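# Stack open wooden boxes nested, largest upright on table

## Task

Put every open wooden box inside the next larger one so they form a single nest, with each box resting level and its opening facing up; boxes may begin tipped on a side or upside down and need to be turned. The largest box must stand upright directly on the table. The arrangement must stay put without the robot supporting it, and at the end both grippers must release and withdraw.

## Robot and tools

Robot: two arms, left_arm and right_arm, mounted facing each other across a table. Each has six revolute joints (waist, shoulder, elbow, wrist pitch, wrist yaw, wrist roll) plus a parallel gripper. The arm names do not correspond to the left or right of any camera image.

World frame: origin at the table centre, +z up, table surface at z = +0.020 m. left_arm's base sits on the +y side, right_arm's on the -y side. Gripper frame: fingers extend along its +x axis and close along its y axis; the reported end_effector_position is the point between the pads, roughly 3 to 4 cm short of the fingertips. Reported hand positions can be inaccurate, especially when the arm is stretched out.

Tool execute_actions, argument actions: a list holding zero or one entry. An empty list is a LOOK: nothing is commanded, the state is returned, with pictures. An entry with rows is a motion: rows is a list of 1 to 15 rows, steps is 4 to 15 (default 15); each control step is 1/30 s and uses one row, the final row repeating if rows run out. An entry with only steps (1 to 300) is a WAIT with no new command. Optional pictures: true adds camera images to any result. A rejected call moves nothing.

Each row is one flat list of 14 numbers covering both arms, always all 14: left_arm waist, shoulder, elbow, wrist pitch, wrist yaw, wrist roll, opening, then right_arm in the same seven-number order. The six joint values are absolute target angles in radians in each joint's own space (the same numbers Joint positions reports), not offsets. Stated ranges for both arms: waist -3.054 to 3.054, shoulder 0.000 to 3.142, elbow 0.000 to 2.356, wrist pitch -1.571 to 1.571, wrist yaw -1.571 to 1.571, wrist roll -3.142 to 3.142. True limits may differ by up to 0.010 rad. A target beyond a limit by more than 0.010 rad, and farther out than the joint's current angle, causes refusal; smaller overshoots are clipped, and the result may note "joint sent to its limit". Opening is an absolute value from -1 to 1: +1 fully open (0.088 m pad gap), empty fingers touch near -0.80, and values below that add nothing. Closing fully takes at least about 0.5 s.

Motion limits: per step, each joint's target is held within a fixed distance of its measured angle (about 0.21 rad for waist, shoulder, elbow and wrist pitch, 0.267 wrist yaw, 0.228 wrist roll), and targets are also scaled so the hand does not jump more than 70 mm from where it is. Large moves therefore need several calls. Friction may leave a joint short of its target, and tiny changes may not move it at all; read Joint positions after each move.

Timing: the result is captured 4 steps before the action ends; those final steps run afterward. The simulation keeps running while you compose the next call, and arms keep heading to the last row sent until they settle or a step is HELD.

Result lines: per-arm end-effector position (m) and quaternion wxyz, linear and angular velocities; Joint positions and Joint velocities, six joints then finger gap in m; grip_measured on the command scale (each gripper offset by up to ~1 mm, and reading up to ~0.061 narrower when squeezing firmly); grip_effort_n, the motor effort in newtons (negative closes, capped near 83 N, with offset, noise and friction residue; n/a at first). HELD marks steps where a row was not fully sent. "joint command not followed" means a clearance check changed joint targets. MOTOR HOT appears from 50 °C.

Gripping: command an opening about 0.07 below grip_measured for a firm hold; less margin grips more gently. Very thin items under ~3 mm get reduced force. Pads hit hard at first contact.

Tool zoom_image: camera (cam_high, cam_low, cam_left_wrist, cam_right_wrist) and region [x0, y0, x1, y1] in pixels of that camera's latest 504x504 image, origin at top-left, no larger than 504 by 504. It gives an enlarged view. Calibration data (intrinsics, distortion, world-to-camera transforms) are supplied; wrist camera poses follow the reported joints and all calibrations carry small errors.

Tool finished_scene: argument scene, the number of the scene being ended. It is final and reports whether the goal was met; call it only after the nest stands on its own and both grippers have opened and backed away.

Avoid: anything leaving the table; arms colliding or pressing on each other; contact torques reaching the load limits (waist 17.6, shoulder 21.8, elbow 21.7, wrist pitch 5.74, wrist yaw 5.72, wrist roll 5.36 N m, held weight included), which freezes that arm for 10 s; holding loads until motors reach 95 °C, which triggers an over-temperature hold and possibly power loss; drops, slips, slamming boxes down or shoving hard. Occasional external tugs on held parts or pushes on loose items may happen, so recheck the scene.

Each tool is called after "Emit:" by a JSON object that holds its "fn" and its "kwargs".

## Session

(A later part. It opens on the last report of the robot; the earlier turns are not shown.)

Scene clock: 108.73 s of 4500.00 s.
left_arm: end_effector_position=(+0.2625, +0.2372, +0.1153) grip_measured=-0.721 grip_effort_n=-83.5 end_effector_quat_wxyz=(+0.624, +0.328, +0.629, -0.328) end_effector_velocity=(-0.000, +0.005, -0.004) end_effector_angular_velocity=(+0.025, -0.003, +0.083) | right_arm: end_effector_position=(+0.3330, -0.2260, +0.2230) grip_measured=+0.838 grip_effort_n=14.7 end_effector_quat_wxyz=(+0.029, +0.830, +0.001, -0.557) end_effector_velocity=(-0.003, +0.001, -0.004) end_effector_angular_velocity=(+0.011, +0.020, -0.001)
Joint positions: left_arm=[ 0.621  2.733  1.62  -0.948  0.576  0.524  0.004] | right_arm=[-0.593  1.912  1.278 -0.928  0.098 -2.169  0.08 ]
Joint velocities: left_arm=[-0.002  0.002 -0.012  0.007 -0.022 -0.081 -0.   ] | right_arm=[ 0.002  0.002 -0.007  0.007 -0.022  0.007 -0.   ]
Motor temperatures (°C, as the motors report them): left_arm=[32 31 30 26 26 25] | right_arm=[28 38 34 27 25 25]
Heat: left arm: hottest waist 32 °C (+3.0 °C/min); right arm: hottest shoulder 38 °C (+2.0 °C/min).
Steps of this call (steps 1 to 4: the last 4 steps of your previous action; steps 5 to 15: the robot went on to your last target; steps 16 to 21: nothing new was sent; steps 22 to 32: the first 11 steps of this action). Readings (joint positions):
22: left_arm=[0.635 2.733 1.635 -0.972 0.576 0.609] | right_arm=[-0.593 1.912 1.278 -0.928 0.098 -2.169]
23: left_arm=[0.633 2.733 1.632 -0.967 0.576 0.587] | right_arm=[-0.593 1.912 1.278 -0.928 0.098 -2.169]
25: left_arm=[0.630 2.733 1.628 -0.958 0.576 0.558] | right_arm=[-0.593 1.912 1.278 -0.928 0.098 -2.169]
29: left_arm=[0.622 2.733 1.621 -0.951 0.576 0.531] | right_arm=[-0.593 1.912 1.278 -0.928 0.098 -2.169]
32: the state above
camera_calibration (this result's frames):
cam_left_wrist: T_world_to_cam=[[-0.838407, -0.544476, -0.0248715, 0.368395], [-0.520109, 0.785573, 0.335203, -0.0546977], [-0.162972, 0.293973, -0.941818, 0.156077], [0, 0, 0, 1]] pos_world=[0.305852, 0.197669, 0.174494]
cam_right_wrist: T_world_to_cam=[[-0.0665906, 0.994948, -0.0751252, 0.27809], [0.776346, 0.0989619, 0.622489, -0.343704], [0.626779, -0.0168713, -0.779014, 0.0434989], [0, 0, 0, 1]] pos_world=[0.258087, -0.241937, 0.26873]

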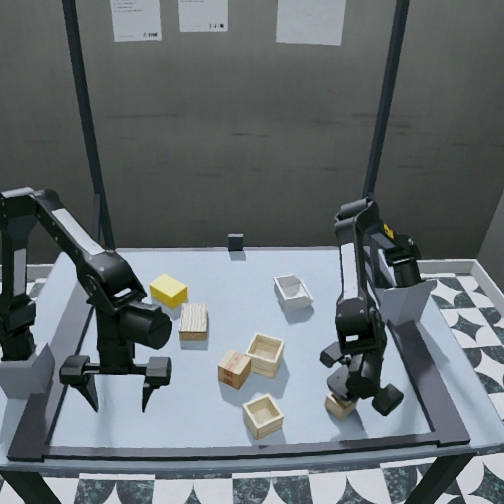

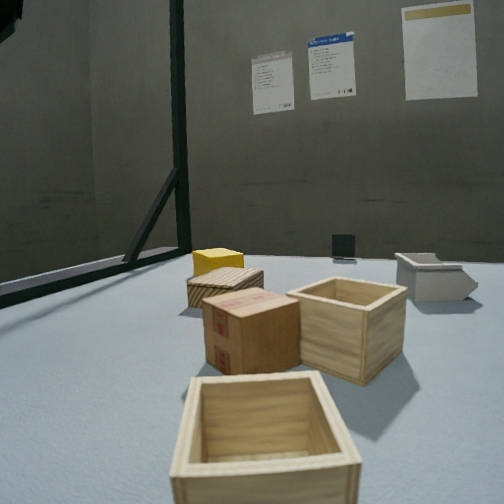

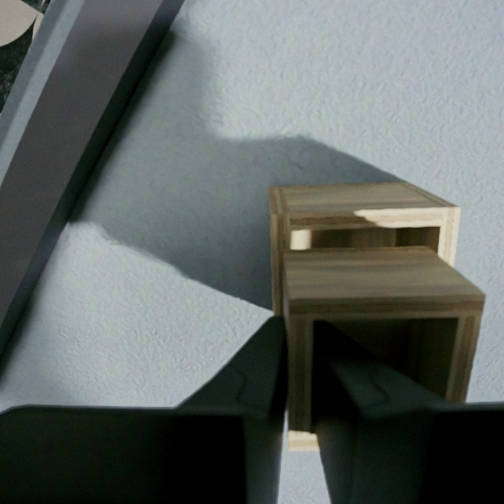

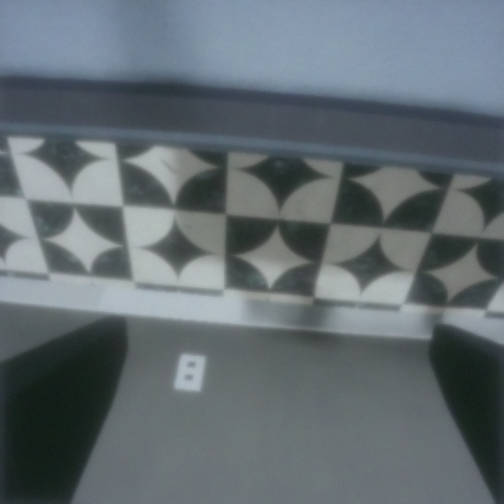

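Emit:
{"fn": "execute_actions", "kwargs": {"actions": [{"rows":[[0.603,2.725,1.593,-0.90,0.585,0.50,-1,-0.593,1.912,1.278,-0.928,0.098,-2.169,0.84]],"steps":15}], "pictures": true}}

Emit:
{"fn": "zoom_image", "kwargs": {"camera": "cam_left_wrist", "region": [240, 150, 504, 330]}}

Scene clock: 109.60 s of 4500.00 s.
left_arm: end_effector_position=(+0.2647, +0.2360, +0.1130) grip_measured=-0.721 grip_effort_n=-83.5 end_effector_quat_wxyz=(+0.632, +0.326, +0.623, -0.327) end_effector_velocity=(-0.005, +0.004, -0.001) end_effector_angular_velocity=(+0.014, +0.010, +0.015) | right_arm: end_effector_position=(+0.3330, -0.2260, +0.2230) grip_measured=+0.838 grip_effort_n=15.6 end_effector_quat_wxyz=(+0.029, +0.830, +0.001, -0.557) end_effector_velocity=(+0.002, -0.005, -0.002) end_effector_angular_velocity=(-0.024, +0.003, +0.008)
Joint positions: left_arm=[ 0.617  2.728  1.603 -0.911  0.579  0.504  0.004] | right_arm=[-0.593  1.912  1.278 -0.928  0.098 -2.169  0.08 ]
Joint velocities: left_arm=[-0.002 -0.007 -0.017 -0.007 -0.007 -0.007 -0.   ] | right_arm=[-0.007  0.002 -0.007 -0.007  0.007 -0.022 -0.   ]
Motor temperatures (°C, as the motors report them): left_arm=[32 31 30 26 26 25] | right_arm=[28 38 34 27 25 25]
Heat: left arm: hottest waist 32 °C (+3.0 °C/min); right arm: hottest shoulder 38 °C (+2.0 °C/min).
Steps of this call (steps 1 to 4: the last 4 steps of your previous action; steps 5 to 15: the robot went on to your last target; steps 16 to 26: the first 11 steps of this action). Readings (joint positions):
16: left_arm=[0.620 2.733 1.616 -0.942 0.576 0.516] | right_arm=[-0.593 1.912 1.278 -0.928 0.098 -2.169]
17: left_arm=[0.619 2.733 1.613 -0.935 0.576 0.513] | right_arm=[-0.593 1.912 1.278 -0.928 0.098 -2.169]
19: left_arm=[0.618 2.730 1.608 -0.921 0.577 0.509] | right_arm=[-0.593 1.912 1.278 -0.928 0.098 -2.169]
23: left_arm=[0.617 2.729 1.604 -0.913 0.579 0.505] | right_arm=[-0.593 1.912 1.278 -0.928 0.098 -2.169]
26: the state above
camera_calibration (this result's frames):
cam_left_wrist: T_world_to_cam=[[-0.835913, -0.547801, -0.0341072, 0.370732], [-0.528652, 0.78687, 0.318375, -0.047975], [-0.147569, 0.284165, -0.947351, 0.153457], [0, 0, 0, 1]] pos_world=[0.307183, 0.197231, 0.173296]
cam_right_wrist: T_world_to_cam=[[-0.0665906, 0.994948, -0.0751252, 0.27809], [0.776346, 0.0989619, 0.622489, -0.343704], [0.626779, -0.0168713, -0.779014, 0.0434989], [0, 0, 0, 1]] pos_world=[0.258087, -0.241937, 0.26873]

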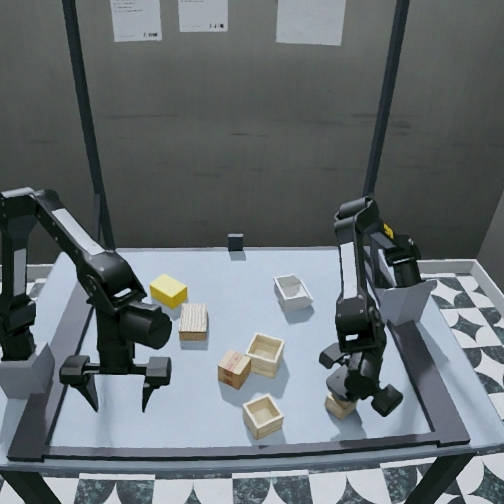

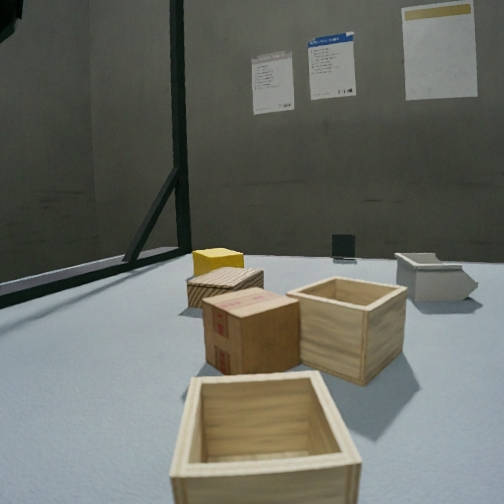

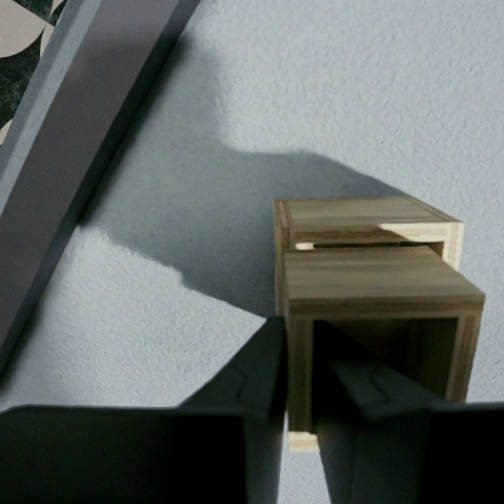

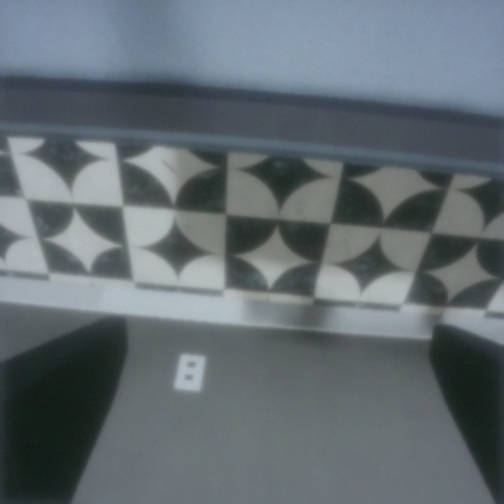

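Region (240, 150, 504, 330) of cam_left_wrist's 504x504 image, scaled by 1.909, with more detail than that image has; it fills the top 344 rows of this view, and the rest is white.

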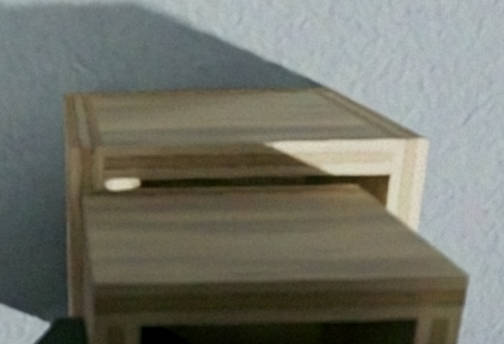

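Emit:
{"fn": "execute_actions", "kwargs": {"actions": [{"rows":[[0.607,2.708,1.59,-0.917,0.581,0.50,-1,-0.593,1.912,1.278,-0.928,0.098,-2.169,0.84]],"steps":15}], "pictures": true}}

Emit:
{"fn": "zoom_image", "kwargs": {"camera": "cam_left_wrist", "region": [240, 150, 504, 330]}}

Scene clock: 110.47 s of 4500.00 s.
left_arm: end_effector_position=(+0.2627, +0.2345, +0.1137) grip_measured=-0.721 grip_effort_n=-83.5 end_effector_quat_wxyz=(+0.631, +0.328, +0.622, -0.327) end_effector_velocity=(-0.004, +0.001, -0.002) end_effector_angular_velocity=(+0.016, +0.008, +0.009) | right_arm: end_effector_position=(+0.3330, -0.2260, +0.2230) grip_measured=+0.838 grip_effort_n=15.1 end_effector_quat_wxyz=(+0.029, +0.830, +0.001, -0.557) end_effector_velocity=(-0.000, -0.004, -0.003) end_effector_angular_velocity=(-0.011, +0.015, -0.003)
Joint positions: left_arm=[ 0.613  2.721  1.599 -0.913  0.579  0.503  0.004] | right_arm=[-0.593  1.912  1.278 -0.928  0.098 -2.169  0.08 ]
Joint velocities: left_arm=[-0.007 -0.002 -0.007 -0.007 -0.007 -0.007 -0.   ] | right_arm=[-0.007  0.002 -0.007 -0.007 -0.007 -0.007 -0.   ]
Motor temperatures (°C, as the motors report them): left_arm=[32 31 30 26 26 25] | right_arm=[28 38 34 27 25 25]
Heat: left arm: hottest waist 32 °C (+3.0 °C/min); right arm: hottest shoulder 38 °C (+2.0 °C/min).
Steps of this call (steps 1 to 4: the last 4 steps of your previous action; steps 5 to 15: the robot went on to your last target; steps 16 to 26: the first 11 steps of this action). Readings (joint positions):
16: left_arm=[0.617 2.726 1.601 -0.909 0.579 0.503] | right_arm=[-0.593 1.912 1.278 -0.928 0.098 -2.169]
17: left_arm=[0.617 2.724 1.600 -0.909 0.579 0.503] | right_arm=[-0.593 1.912 1.278 -0.928 0.098 -2.169]
19: left_arm=[0.616 2.723 1.600 -0.909 0.579 0.503] | right_arm=[-0.593 1.912 1.278 -0.928 0.098 -2.169]
23: left_arm=[0.614 2.721 1.599 -0.912 0.579 0.503] | right_arm=[-0.593 1.912 1.278 -0.928 0.098 -2.169]
26: the state above
camera_calibration (this result's frames):
cam_left_wrist: T_world_to_cam=[[-0.8376, -0.545135, -0.035416, 0.368137], [-0.526239, 0.787766, 0.320152, -0.0490954], [-0.146627, 0.286796, -0.946704, 0.15339], [0, 0, 0, 1]] pos_world=[0.305006, 0.195368, 0.173971]
cam_right_wrist: T_world_to_cam=[[-0.0665906, 0.994948, -0.0751252, 0.27809], [0.776346, 0.0989619, 0.622489, -0.343704], [0.626779, -0.0168713, -0.779014, 0.0434989], [0, 0, 0, 1]] pos_world=[0.258087, -0.241937, 0.26873]

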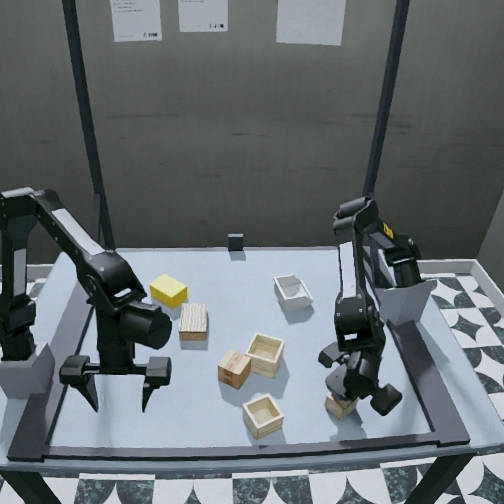

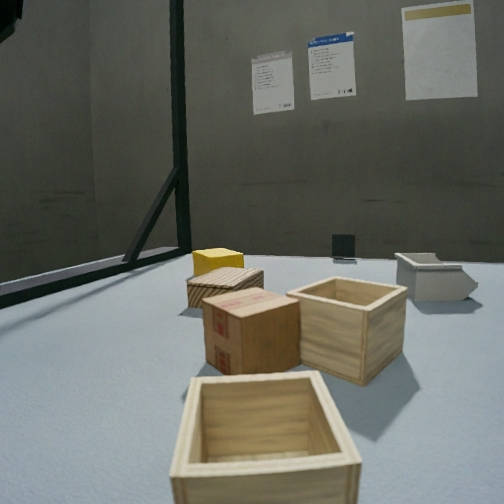

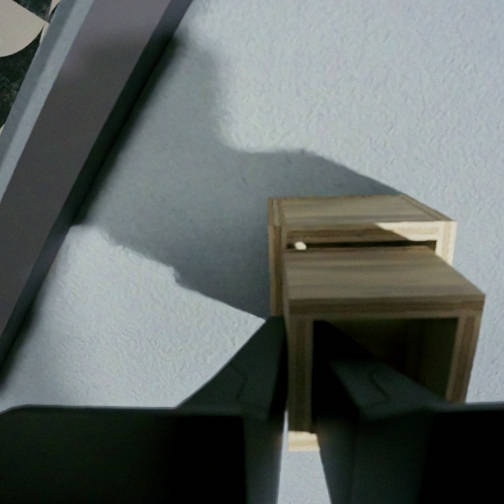

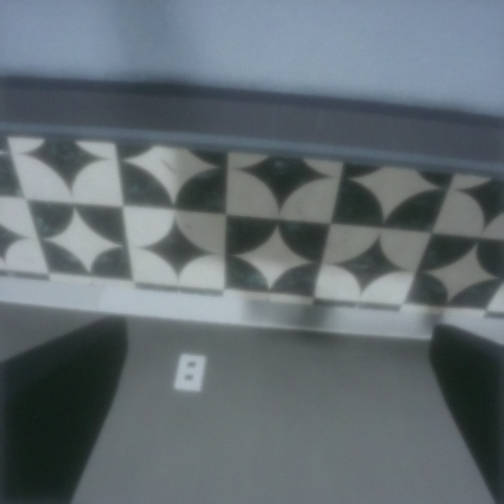

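Region (240, 150, 504, 330) of cam_left_wrist's 504x504 image, scaled by 1.909, with more detail than that image has; it fills the top 344 rows of this view, and the rest is white.

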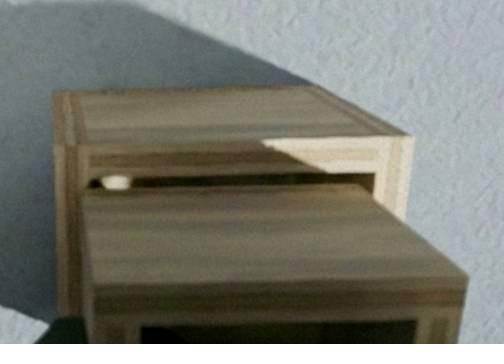

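Emit:
{"fn": "execute_actions", "kwargs": {"actions": [{"rows":[[0.588,2.738,1.573,-0.866,0.589,0.48,-1,-0.593,1.912,1.278,-0.928,0.098,-2.169,0.84]],"steps":15}], "pictures": true}}

Scene clock: 111.37 s of 4500.00 s.
left_arm: end_effector_position=(+0.2644, +0.2355, +0.1114) grip_measured=-0.721 grip_effort_n=-83.5 end_effector_quat_wxyz=(+0.637, +0.324, +0.620, -0.323) end_effector_velocity=(+0.001, +0.003, +0.001) end_effector_angular_velocity=(+0.001, -0.007, +0.026) | right_arm: end_effector_position=(+0.3330, -0.2260, +0.2230) grip_measured=+0.838 grip_effort_n=15.1 end_effector_quat_wxyz=(+0.029, +0.830, +0.001, -0.557) end_effector_velocity=(+0.000, +0.001, +0.000) end_effector_angular_velocity=(+0.008, +0.003, +0.008)
Joint positions: left_arm=[ 0.613  2.72   1.585 -0.887  0.579  0.484  0.004] | right_arm=[-0.593  1.912  1.278 -0.928  0.098 -2.169  0.08 ]
Joint velocities: left_arm=[ 0.007 -0.002 -0.007  0.007 -0.007 -0.022 -0.   ] | right_arm=[-0.002 -0.002 -0.002  0.007 -0.007 -0.007 -0.   ]
Motor temperatures (°C, as the motors report them): left_arm=[32 32 30 26 26 25] | right_arm=[28 38 34 27 25 25]
Heat: left arm: hottest waist 32 °C (+3.0 °C/min); right arm: hottest shoulder 38 °C (+2.0 °C/min).
Steps of this call (steps 1 to 4: the last 4 steps of your previous action; steps 5 to 15: the robot went on to your last target; step 16: nothing new was sent; steps 17 to 27: the first 11 steps of this action). Readings (joint positions):
17: left_arm=[0.612 2.720 1.597 -0.912 0.579 0.501] | right_arm=[-0.593 1.912 1.278 -0.928 0.098 -2.169]
18: left_arm=[0.612 2.720 1.593 -0.906 0.579 0.496] | right_arm=[-0.593 1.912 1.278 -0.928 0.098 -2.169]
20: left_arm=[0.612 2.720 1.589 -0.899 0.579 0.491] | right_arm=[-0.593 1.912 1.278 -0.928 0.098 -2.169]
24: left_arm=[0.612 2.720 1.586 -0.890 0.579 0.485] | right_arm=[-0.593 1.912 1.278 -0.928 0.098 -2.169]
27: the state above
camera_calibration (this result's frames):
cam_left_wrist: T_world_to_cam=[[-0.830487, -0.555556, -0.040609, 0.371191], [-0.538928, 0.782909, 0.310822, -0.0427638], [-0.140886, 0.280019, -0.9496, 0.151502], [0, 0, 0, 1]] pos_world=[0.306567, 0.197274, 0.172232]
cam_right_wrist: T_world_to_cam=[[-0.0665906, 0.994948, -0.0751252, 0.27809], [0.776346, 0.0989619, 0.622489, -0.343704], [0.626779, -0.0168713, -0.779014, 0.0434989], [0, 0, 0, 1]] pos_world=[0.258087, -0.241937, 0.26873]

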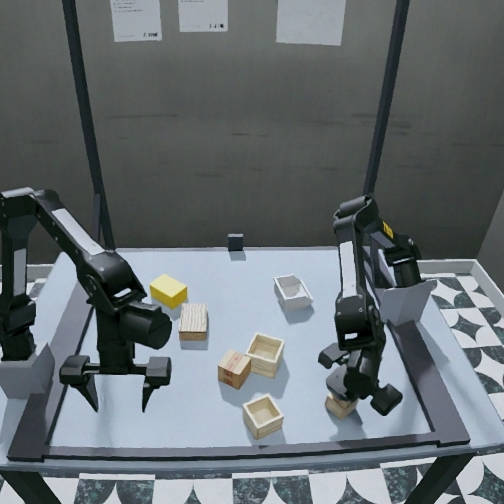

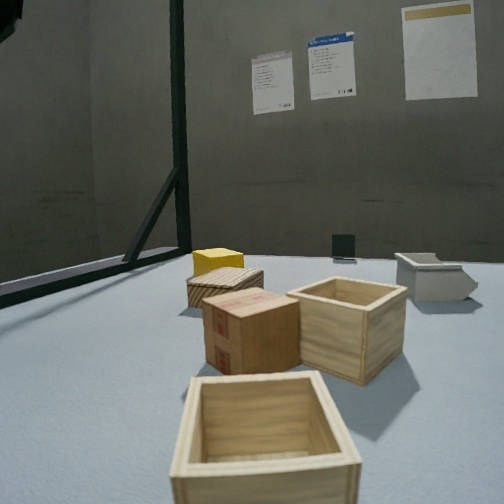

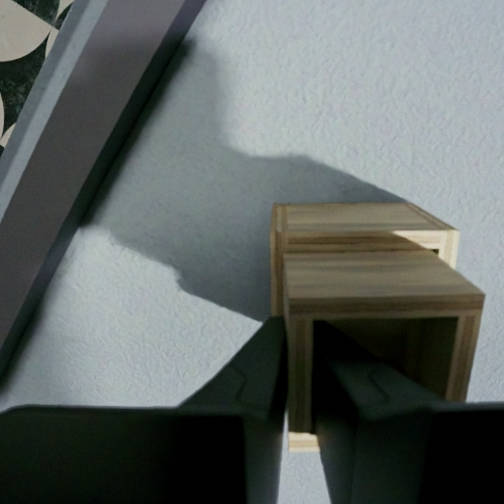

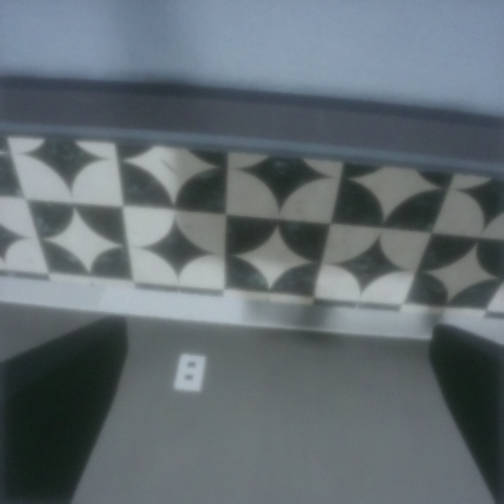

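Emit:
{"fn": "execute_actions", "kwargs": {"actions": [{"rows":[[0.612,2.712,1.612,-0.922,0.58,0.50,-1,-0.593,1.912,1.278,-0.928,0.098,-2.169,0.84]],"steps":15}], "pictures": true}}

Emit:
{"fn": "zoom_image", "kwargs": {"camera": "cam_left_wrist", "region": [240, 150, 504, 330]}}

Scene clock: 112.07 s of 4500.00 s.
left_arm: end_effector_position=(+0.2618, +0.2328, +0.1145) grip_measured=-0.721 grip_effort_n=-83.5 end_effector_quat_wxyz=(+0.632, +0.327, +0.623, -0.326) end_effector_velocity=(-0.006, -0.001, +0.002) end_effector_angular_velocity=(+0.019, +0.015, -0.001) | right_arm: end_effector_position=(+0.3330, -0.2260, +0.2230) grip_measured=+0.838 grip_effort_n=14.7 end_effector_quat_wxyz=(+0.029, +0.830, +0.001, -0.557) end_effector_velocity=(+0.003, +0.001, +0.001) end_effector_angular_velocity=(+0.000, -0.010, +0.005)
Joint positions: left_arm=[ 0.61   2.718  1.602 -0.917  0.58   0.496  0.004] | right_arm=[-0.593  1.912  1.278 -0.928  0.098 -2.169  0.08 ]
Joint velocities: left_arm=[-0.007 -0.007  0.007 -0.037 -0.007  0.007 -0.   ] | right_arm=[-0.002  0.002  0.002  0.007  0.007 -0.007 -0.   ]
Motor temperatures (°C, as the motors report them): left_arm=[32 32 30 26 26 25] | right_arm=[28 38 34 27 25 25]
Heat: left arm: hottest waist 32 °C (+3.0 °C/min); right arm: hottest shoulder 38 °C (+2.0 °C/min).
Steps of this call (steps 1 to 4: the last 4 steps of your previous action; steps 5 to 10: the robot went on to your last target; steps 11 to 21: the first 11 steps of this action). Readings (joint positions):
11: left_arm=[0.614 2.718 1.585 -0.887 0.579 0.483] | right_arm=[-0.593 1.912 1.278 -0.928 0.098 -2.169]
12: left_arm=[0.615 2.718 1.588 -0.891 0.579 0.485] | right_arm=[-0.593 1.912 1.278 -0.928 0.098 -2.169]
14: left_arm=[0.614 2.718 1.595 -0.900 0.579 0.489] | right_arm=[-0.593 1.912 1.278 -0.928 0.098 -2.169]
18: left_arm=[0.610 2.718 1.600 -0.913 0.580 0.494] | right_arm=[-0.593 1.912 1.278 -0.928 0.098 -2.169]
21: the state above
camera_calibration (this result's frames):
cam_left_wrist: T_world_to_cam=[[-0.835241, -0.548751, -0.035291, 0.366741], [-0.529523, 0.785352, 0.320668, -0.0470956], [-0.148251, 0.286522, -0.946534, 0.154926], [0, 0, 0, 1]] pos_world=[0.304347, 0.193846, 0.174687]
cam_right_wrist: T_world_to_cam=[[-0.0665906, 0.994948, -0.0751252, 0.27809], [0.776346, 0.0989619, 0.622489, -0.343704], [0.626779, -0.0168713, -0.779014, 0.0434989], [0, 0, 0, 1]] pos_world=[0.258087, -0.241937, 0.26873]

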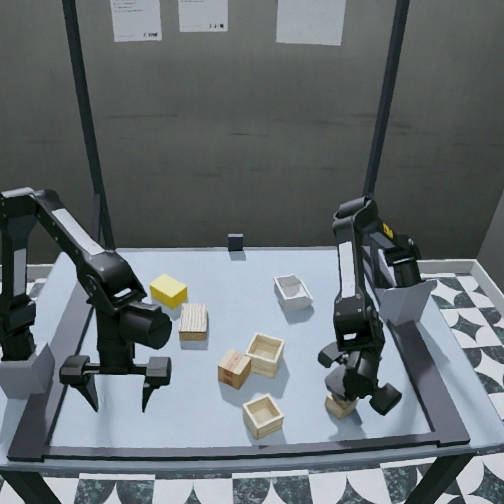

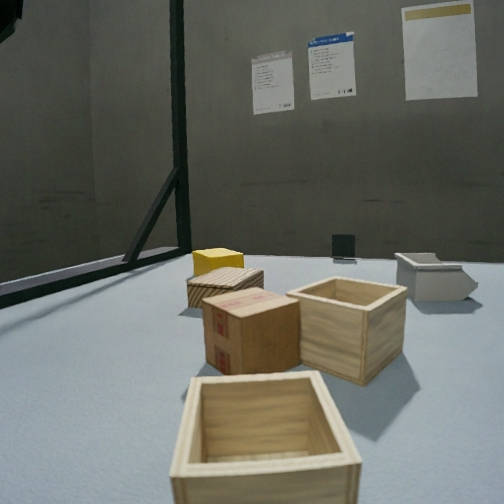

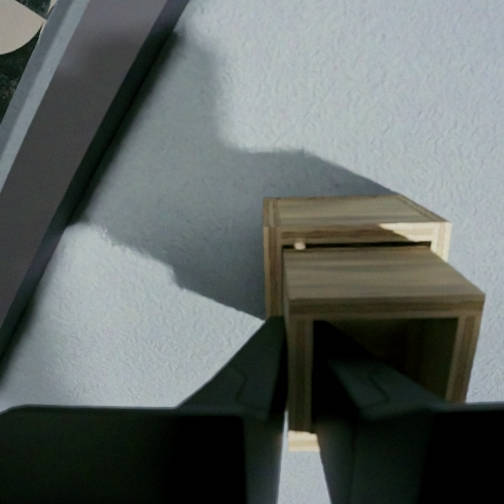

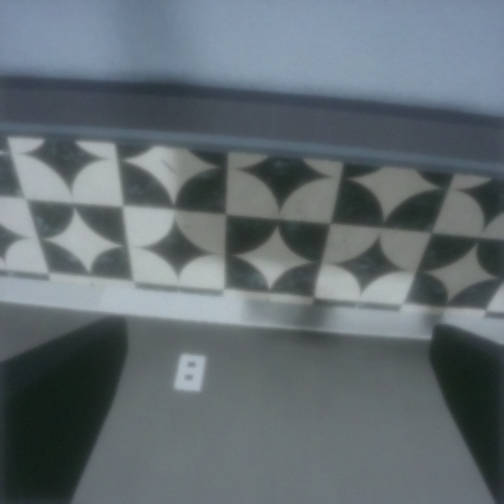

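Region (240, 150, 504, 330) of cam_left_wrist's 504x504 image, scaled by 1.909, with more detail than that image has; it fills the top 344 rows of this view, and the rest is white.

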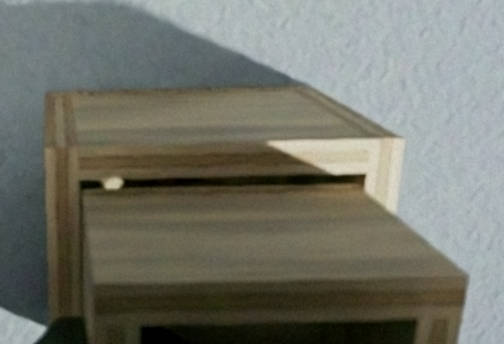

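Emit:
{"fn": "execute_actions", "kwargs": {"actions": [{"rows":[[0.582,2.748,1.575,-0.862,0.589,0.475,-1,-0.593,1.912,1.278,-0.928,0.098,-2.169,0.84]],"steps":15}], "pictures": true}}

Scene clock: 112.57 s of 4500.00 s.
left_arm: end_effector_position=(+0.2640, +0.2290, +0.1051) grip_measured=-0.721 grip_effort_n=-83.5 end_effector_quat_wxyz=(+0.634, +0.332, +0.616, -0.329) end_effector_velocity=(+0.003, +0.000, -0.005) end_effector_angular_velocity=(-0.016, -0.016, +0.005) | right_arm: end_effector_position=(+0.3330, -0.2260, +0.2230) grip_measured=+0.838 grip_effort_n=15.1 end_effector_quat_wxyz=(+0.029, +0.830, +0.001, -0.557) end_effector_velocity=(-0.003, -0.004, +0.001) end_effector_angular_velocity=(-0.012, +0.015, +0.002)
Joint positions: left_arm=[ 0.591  2.726  1.588 -0.867  0.586  0.48   0.004] | right_arm=[-0.593  1.912  1.278 -0.928  0.098 -2.169  0.08 ]
Joint velocities: left_arm=[-0.002  0.002 -0.022  0.051  0.007 -0.022 -0.   ] | right_arm=[-0.002 -0.007 -0.002 -0.022 -0.007 -0.007 -0.   ]
Motor temperatures (°C, as the motors report them): left_arm=[32 32 30 26 26 25] | right_arm=[28 38 34 27 25 25]
Heat: left arm: hottest waist 32 °C (+3.0 °C/min); right arm: hottest shoulder 38 °C (+2.0 °C/min).
Steps of this call (steps 1 to 4: the last 4 steps of your previous action; steps 5 to 15: the first 11 steps of this action). Readings (joint positions):
5: left_arm=[0.609 2.718 1.602 -0.916 0.580 0.496] | right_arm=[-0.593 1.912 1.278 -0.928 0.098 -2.169]
6: left_arm=[0.607 2.718 1.599 -0.905 0.580 0.493] | right_arm=[-0.593 1.912 1.278 -0.928 0.098 -2.169]
8: left_arm=[0.598 2.721 1.594 -0.885 0.582 0.488] | right_arm=[-0.593 1.912 1.278 -0.928 0.098 -2.169]
12: left_arm=[0.590 2.726 1.590 -0.869 0.585 0.482] | right_arm=[-0.593 1.912 1.278 -0.928 0.098 -2.169]
15: the state above
camera_calibration (this result's frames):
cam_left_wrist: T_world_to_cam=[[-0.842325, -0.537128, -0.0445193, 0.366316], [-0.522792, 0.794163, 0.309828, -0.0426381], [-0.131062, 0.28425, -0.94975, 0.143762], [0, 0, 0, 1]] pos_world=[0.305108, 0.189756, 0.166057]
cam_right_wrist: T_world_to_cam=[[-0.0665906, 0.994948, -0.0751252, 0.27809], [0.776346, 0.0989619, 0.622489, -0.343704], [0.626779, -0.0168713, -0.779014, 0.0434989], [0, 0, 0, 1]] pos_world=[0.258087, -0.241937, 0.26873]

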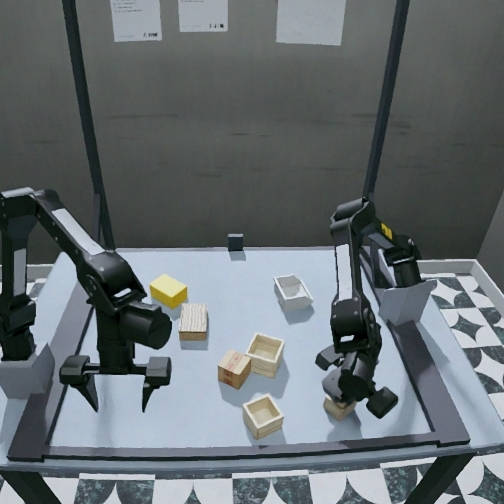

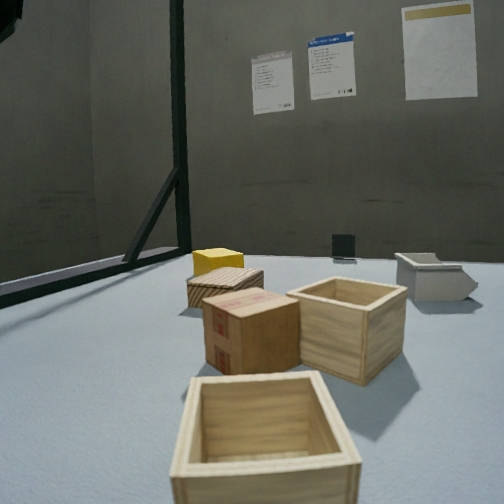

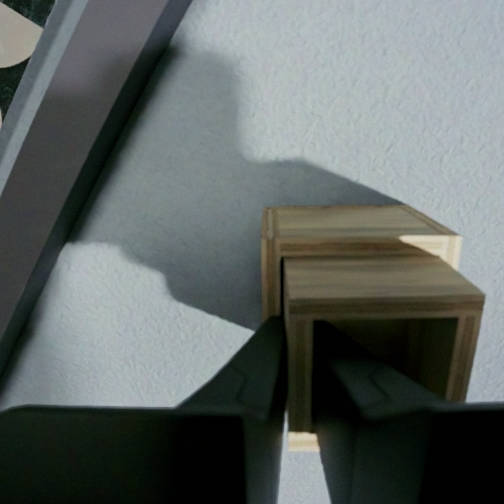

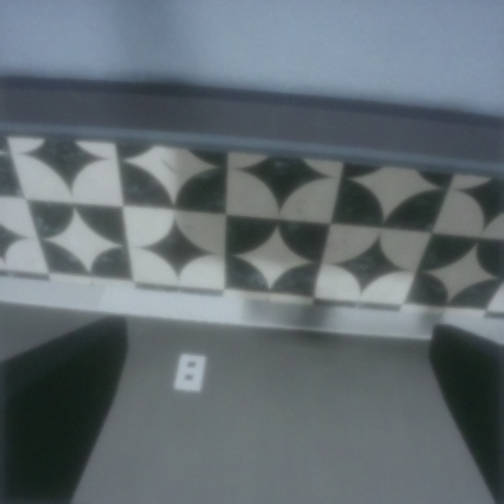

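Emit:
{"fn": "execute_actions", "kwargs": {"actions": [{"rows":[[0.57,2.775,1.565,-0.822,0.596,0.455,-1,-0.593,1.912,1.278,-0.928,0.098,-2.169,0.84]],"steps":15}], "pictures": true}}

Scene clock: 113.07 s of 4500.00 s.
left_arm: end_effector_position=(+0.2688, +0.2334, +0.1029) grip_measured=-0.721 grip_effort_n=-83.5 end_effector_quat_wxyz=(+0.643, +0.322, +0.615, -0.324) end_effector_velocity=(-0.003, +0.004, -0.003) end_effector_angular_velocity=(+0.014, +0.010, +0.030) | right_arm: end_effector_position=(+0.3330, -0.2260, +0.2230) grip_measured=+0.838 grip_effort_n=14.2 end_effector_quat_wxyz=(+0.029, +0.830, +0.001, -0.557) end_effector_velocity=(-0.000, -0.000, -0.003) end_effector_angular_velocity=(+0.008, +0.020, +0.003)
Joint positions: left_arm=[ 0.603  2.735  1.578 -0.839  0.587  0.46   0.004] | right_arm=[-0.593  1.912  1.278 -0.928  0.098 -2.169  0.08 ]
Joint velocities: left_arm=[-0.002  0.002 -0.007 -0.007 -0.007 -0.022 -0.   ] | right_arm=[-0.007  0.002 -0.007  0.007 -0.022 -0.007  0.   ]
Motor temperatures (°C, as the motors report them): left_arm=[32 32 30 26 26 25] | right_arm=[28 38 34 27 25 25]
Heat: left arm: hottest waist 32 °C (+3.0 °C/min); right arm: hottest shoulder 38 °C (+2.0 °C/min).
Steps of this call (steps 1 to 4: the last 4 steps of your previous action; steps 5 to 15: the first 11 steps of this action). Readings (joint positions):
5: left_arm=[0.590 2.728 1.586 -0.863 0.586 0.476] | right_arm=[-0.593 1.912 1.278 -0.928 0.098 -2.169]
6: left_arm=[0.591 2.729 1.584 -0.860 0.587 0.472] | right_arm=[-0.593 1.912 1.278 -0.928 0.098 -2.169]
8: left_arm=[0.593 2.730 1.581 -0.852 0.587 0.466] | right_arm=[-0.593 1.912 1.278 -0.928 0.098 -2.169]
12: left_arm=[0.601 2.734 1.578 -0.841 0.587 0.461] | right_arm=[-0.593 1.912 1.278 -0.928 0.098 -2.169]
15: the state above
camera_calibration (this result's frames):
cam_left_wrist: T_world_to_cam=[[-0.829161, -0.557178, -0.0452205, 0.373895], [-0.543856, 0.785331, 0.295764, -0.0337714], [-0.12928, 0.26983, -0.95419, 0.144367], [0, 0, 0, 1]] pos_world=[0.310316, 0.195893, 0.164649]
cam_right_wrist: T_world_to_cam=[[-0.0665906, 0.994948, -0.0751252, 0.27809], [0.776346, 0.0989619, 0.622489, -0.343704], [0.626779, -0.0168713, -0.779014, 0.0434989], [0, 0, 0, 1]] pos_world=[0.258087, -0.241937, 0.26873]

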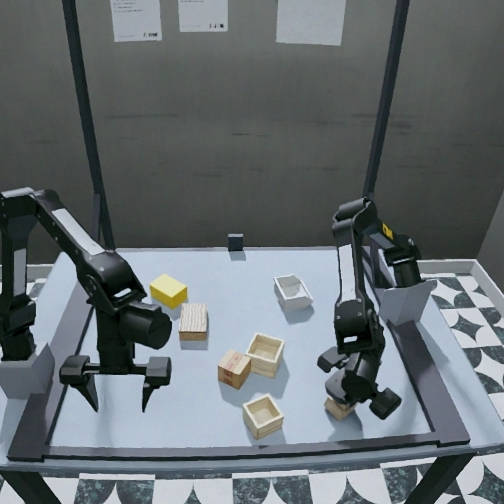

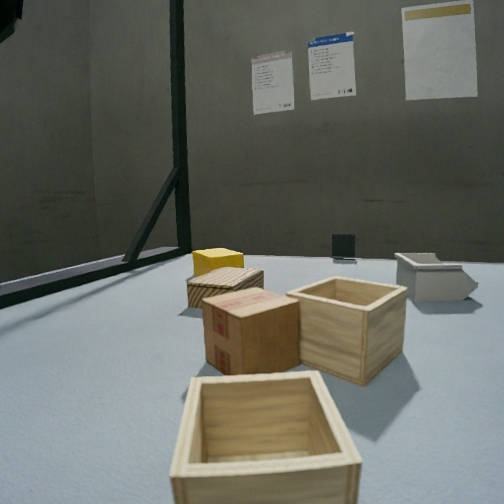

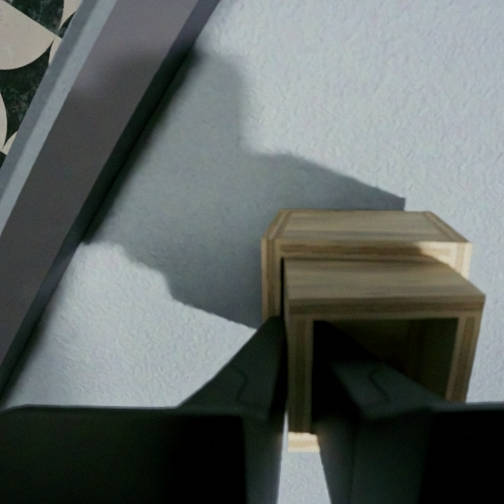

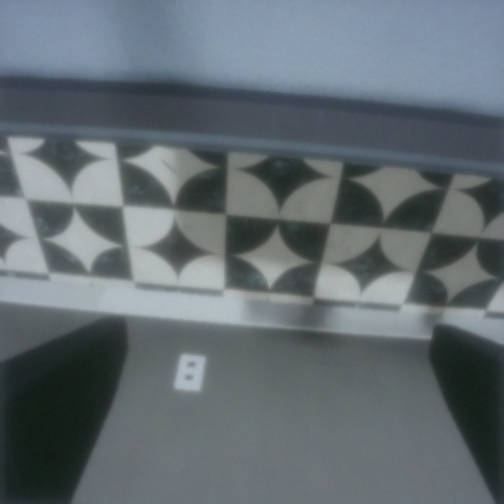

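Emit:
{"fn": "execute_actions", "kwargs": {"actions": [{"rows":[[0.603,2.735,1.578,-0.839,0.587,0.46,-0.45,-0.593,1.912,1.278,-0.928,0.098,-2.169,0.84]],"steps":15}], "pictures": true}}

Scene clock: 113.57 s of 4500.00 s.
left_arm: end_effector_position=(+0.2699, +0.2335, +0.1043) grip_measured=-0.484 grip_effort_n=17.4 end_effector_quat_wxyz=(+0.645, +0.319, +0.613, -0.326) end_effector_velocity=(+0.003, +0.002, +0.003) end_effector_angular_velocity=(+0.012, -0.019, +0.033) | right_arm: end_effector_position=(+0.3330, -0.2260, +0.2230) grip_measured=+0.838 grip_effort_n=15.6 end_effector_quat_wxyz=(+0.029, +0.830, +0.001, -0.557) end_effector_velocity=(-0.001, -0.002, -0.000) end_effector_angular_velocity=(-0.004, +0.010, +0.004)
Joint positions: left_arm=[ 0.608  2.735  1.578 -0.837  0.591  0.46   0.015] | right_arm=[-0.593  1.912  1.278 -0.928  0.098 -2.169  0.08 ]
Joint velocities: left_arm=[ 0.002 -0.007 -0.002  0.007 -0.022 -0.037  0.011] | right_arm=[-0.002 -0.002 -0.002 -0.007 -0.007 -0.007 -0.   ]
Motor temperatures (°C, as the motors report them): left_arm=[32 32 30 26 26 25] | right_arm=[28 38 34 27 25 25]
Heat: left arm: hottest waist 32 °C (+3.0 °C/min); right arm: hottest shoulder 38 °C (+2.0 °C/min).
Steps of this call (steps 1 to 4: the last 4 steps of your previous action; steps 5 to 15: the first 11 steps of this action). Readings (joint positions):
5: left_arm=[0.603 2.735 1.578 -0.838 0.587 0.460] | right_arm=[-0.593 1.912 1.278 -0.928 0.098 -2.169]
6: left_arm=[0.605 2.735 1.578 -0.838 0.588 0.460] | right_arm=[-0.593 1.912 1.278 -0.928 0.098 -2.169]
8: left_arm=[0.608 2.735 1.578 -0.837 0.590 0.460] | right_arm=[-0.593 1.912 1.278 -0.928 0.098 -2.169]
12: left_arm=[0.608 2.735 1.578 -0.837 0.591 0.460] | right_arm=[-0.593 1.912 1.278 -0.928 0.098 -2.169]
15: the state above
camera_calibration (this result's frames):
cam_left_wrist: T_world_to_cam=[[-0.827717, -0.5596, -0.0416089, 0.374718], [-0.546208, 0.786472, 0.288303, -0.0324794], [-0.12861, 0.261361, -0.956635, 0.147868], [0, 0, 0, 1]] pos_world=[0.311437, 0.196589, 0.166412]
cam_right_wrist: T_world_to_cam=[[-0.0665906, 0.994948, -0.0751252, 0.27809], [0.776346, 0.0989619, 0.622489, -0.343704], [0.626779, -0.0168713, -0.779014, 0.0434989], [0, 0, 0, 1]] pos_world=[0.258087, -0.241937, 0.26873]

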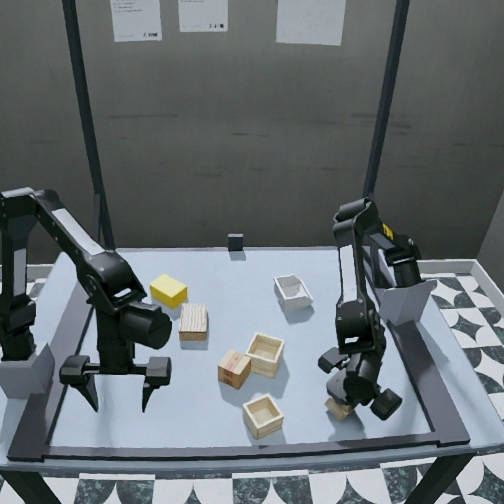

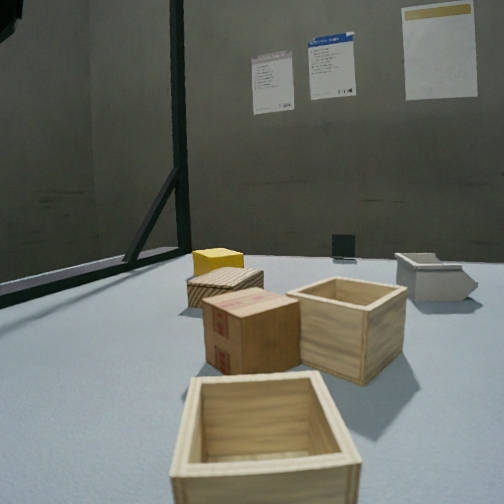

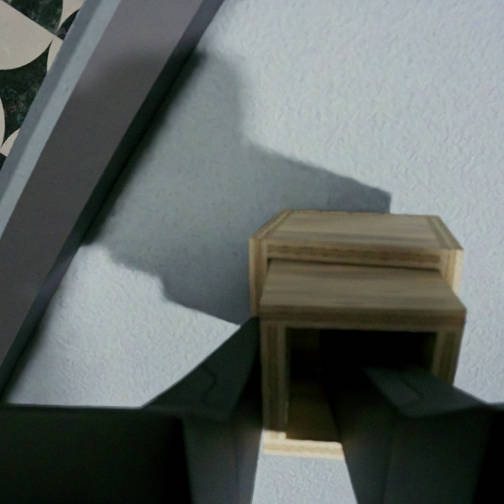

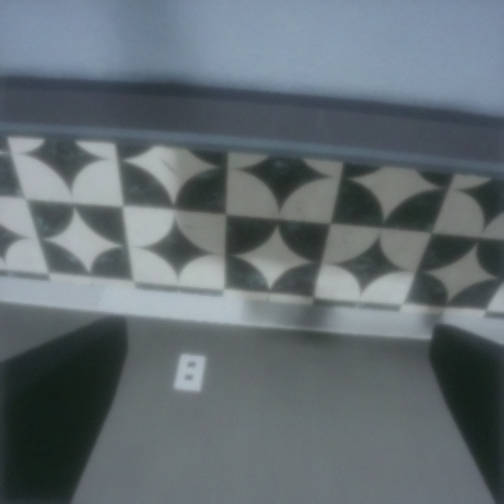

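It's settling in. Lift away.

Emit:
{"fn": "execute_actions", "kwargs": {"actions": [{"rows":[[0.645,2.70,1.61,-0.96,0.57,0.5,-0.45,-0.593,1.912,1.278,-0.928,0.098,-2.169,0.84]],"steps":15}]}}

Emit:
{"fn": "execute_actions", "kwargs": {"actions": [{"rows":[[0.68,2.66,1.62,-1.03,0.55,0.55,-0.45,-0.593,1.912,1.278,-0.928,0.098,-2.169,0.84]],"steps":12}], "pictures": true}}

Scene clock: 114.10 s of 4500.00 s.
left_arm: end_effector_position=(+0.2614, +0.2427, +0.1210) grip_measured=-0.453 grip_effort_n=15.6 end_effector_quat_wxyz=(+0.634, +0.309, +0.635, -0.316) end_effector_velocity=(-0.004, -0.007, +0.015) end_effector_angular_velocity=(+0.004, -0.006, -0.021) | right_arm: end_effector_position=(+0.3330, -0.2260, +0.2230) grip_measured=+0.838 grip_effort_n=14.7 end_effector_quat_wxyz=(+0.029, +0.830, +0.001, -0.557) end_effector_velocity=(-0.003, -0.004, -0.001) end_effector_angular_velocity=(-0.016, +0.018, +0.000)
Joint positions: left_arm=[ 0.641  2.717  1.601 -0.951  0.575  0.494  0.017] | right_arm=[-0.593  1.912  1.278 -0.928  0.098 -2.169  0.08 ]
Joint velocities: left_arm=[ 0.002 -0.032  0.022 -0.051 -0.007  0.022  0.   ] | right_arm=[-0.002 -0.002 -0.002 -0.022 -0.007 -0.007 -0.   ]
Motor temperatures (°C, as the motors report them): left_arm=[32 32 30 26 26 25] | right_arm=[28 38 34 27 25 25]
Heat: left arm: hottest waist 32 °C (+3.0 °C/min); right arm: hottest shoulder 38 °C (+2.0 °C/min).
Steps of this call (steps 1 to 4: the last 4 steps of your previous action; step 5: the robot went on to your last target; steps 6 to 16: the first 11 steps of this action). Readings (joint positions):
6: left_arm=[0.609 2.733 1.582 -0.847 0.590 0.464] | right_arm=[-0.593 1.912 1.278 -0.928 0.098 -2.169]
7: left_arm=[0.612 2.732 1.588 -0.876 0.587 0.471] | right_arm=[-0.593 1.912 1.278 -0.928 0.098 -2.169]
9: left_arm=[0.622 2.728 1.590 -0.915 0.581 0.482] | right_arm=[-0.593 1.912 1.278 -0.928 0.098 -2.169]
13: left_arm=[0.638 2.722 1.597 -0.943 0.576 0.492] | right_arm=[-0.593 1.912 1.278 -0.928 0.098 -2.169]
16: the state above

Scene clock: 114.50 s of 4500.00 s.
left_arm: end_effector_position=(+0.2578, +0.2464, +0.1436) grip_measured=-0.453 grip_effort_n=15.6 end_effector_quat_wxyz=(+0.632, +0.314, +0.632, -0.319) end_effector_velocity=(+0.003, -0.008, +0.054) end_effector_angular_velocity=(-0.038, -0.071, -0.038) | right_arm: end_effector_position=(+0.3330, -0.2260, +0.2230) grip_measured=+0.838 grip_effort_n=15.1 end_effector_quat_wxyz=(+0.029, +0.830, +0.001, -0.557) end_effector_velocity=(-0.000, -0.001, -0.000) end_effector_angular_velocity=(-0.013, -0.002, +0.006)
Joint positions: left_arm=[ 0.675  2.678  1.612 -1.019  0.556  0.541  0.017] | right_arm=[-0.593  1.912  1.278 -0.928  0.098 -2.169  0.08 ]
Joint velocities: left_arm=[ 0.061 -0.1    0.042 -0.081 -0.022  0.051 -0.   ] | right_arm=[ 0.002  0.002  0.002 -0.007  0.007 -0.007 -0.   ]
Motor temperatures (°C, as the motors report them): left_arm=[32 32 30 26 26 25] | right_arm=[28 38 34 27 25 25]
Heat: left arm: hottest waist 32 °C (+3.0 °C/min); right arm: hottest shoulder 38 °C (+2.0 °C/min).
Steps of this call (steps 1 to 4: the last 4 steps of your previous action; steps 5 to 12: the first 8 steps of this action). Readings (joint positions):
5: left_arm=[0.641 2.714 1.603 -0.962 0.572 0.503] | right_arm=[-0.593 1.912 1.278 -0.928 0.098 -2.169]
6: left_arm=[0.645 2.710 1.604 -0.980 0.567 0.514] | right_arm=[-0.593 1.912 1.278 -0.928 0.098 -2.169]
8: left_arm=[0.656 2.699 1.604 -1.003 0.561 0.528] | right_arm=[-0.593 1.912 1.278 -0.928 0.098 -2.169]
12: the state above
camera_calibration (this result's frames):
cam_left_wrist: T_world_to_cam=[[-0.818362, -0.574253, -0.0227286, 0.371983], [-0.548957, 0.769386, 0.326636, -0.0612055], [-0.170084, 0.279783, -0.944877, 0.185019], [0, 0, 0, 1]] pos_world=[0.302287, 0.208938, 0.203266]
cam_right_wrist: T_world_to_cam=[[-0.0665906, 0.994948, -0.0751252, 0.27809], [0.776346, 0.0989619, 0.622489, -0.343704], [0.626779, -0.0168713, -0.779014, 0.0434989], [0, 0, 0, 1]] pos_world=[0.258087, -0.241937, 0.26873]

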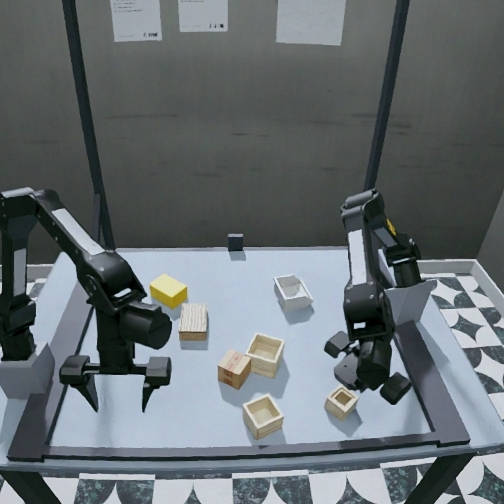

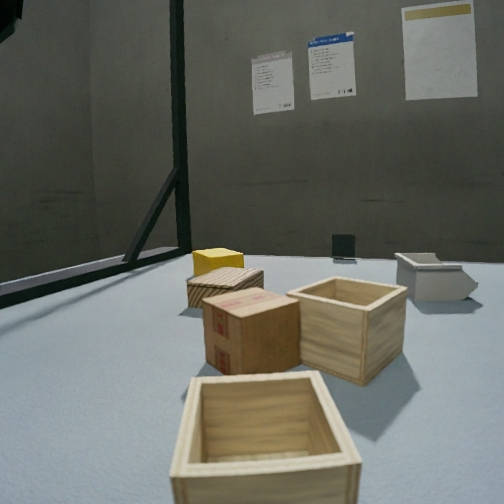

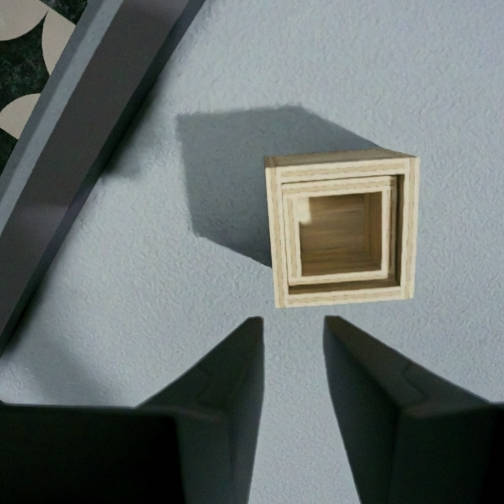

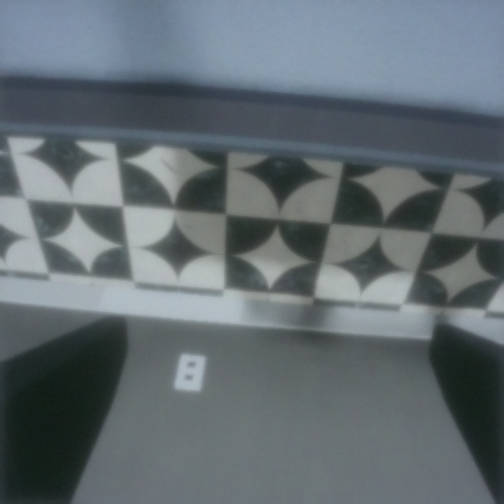

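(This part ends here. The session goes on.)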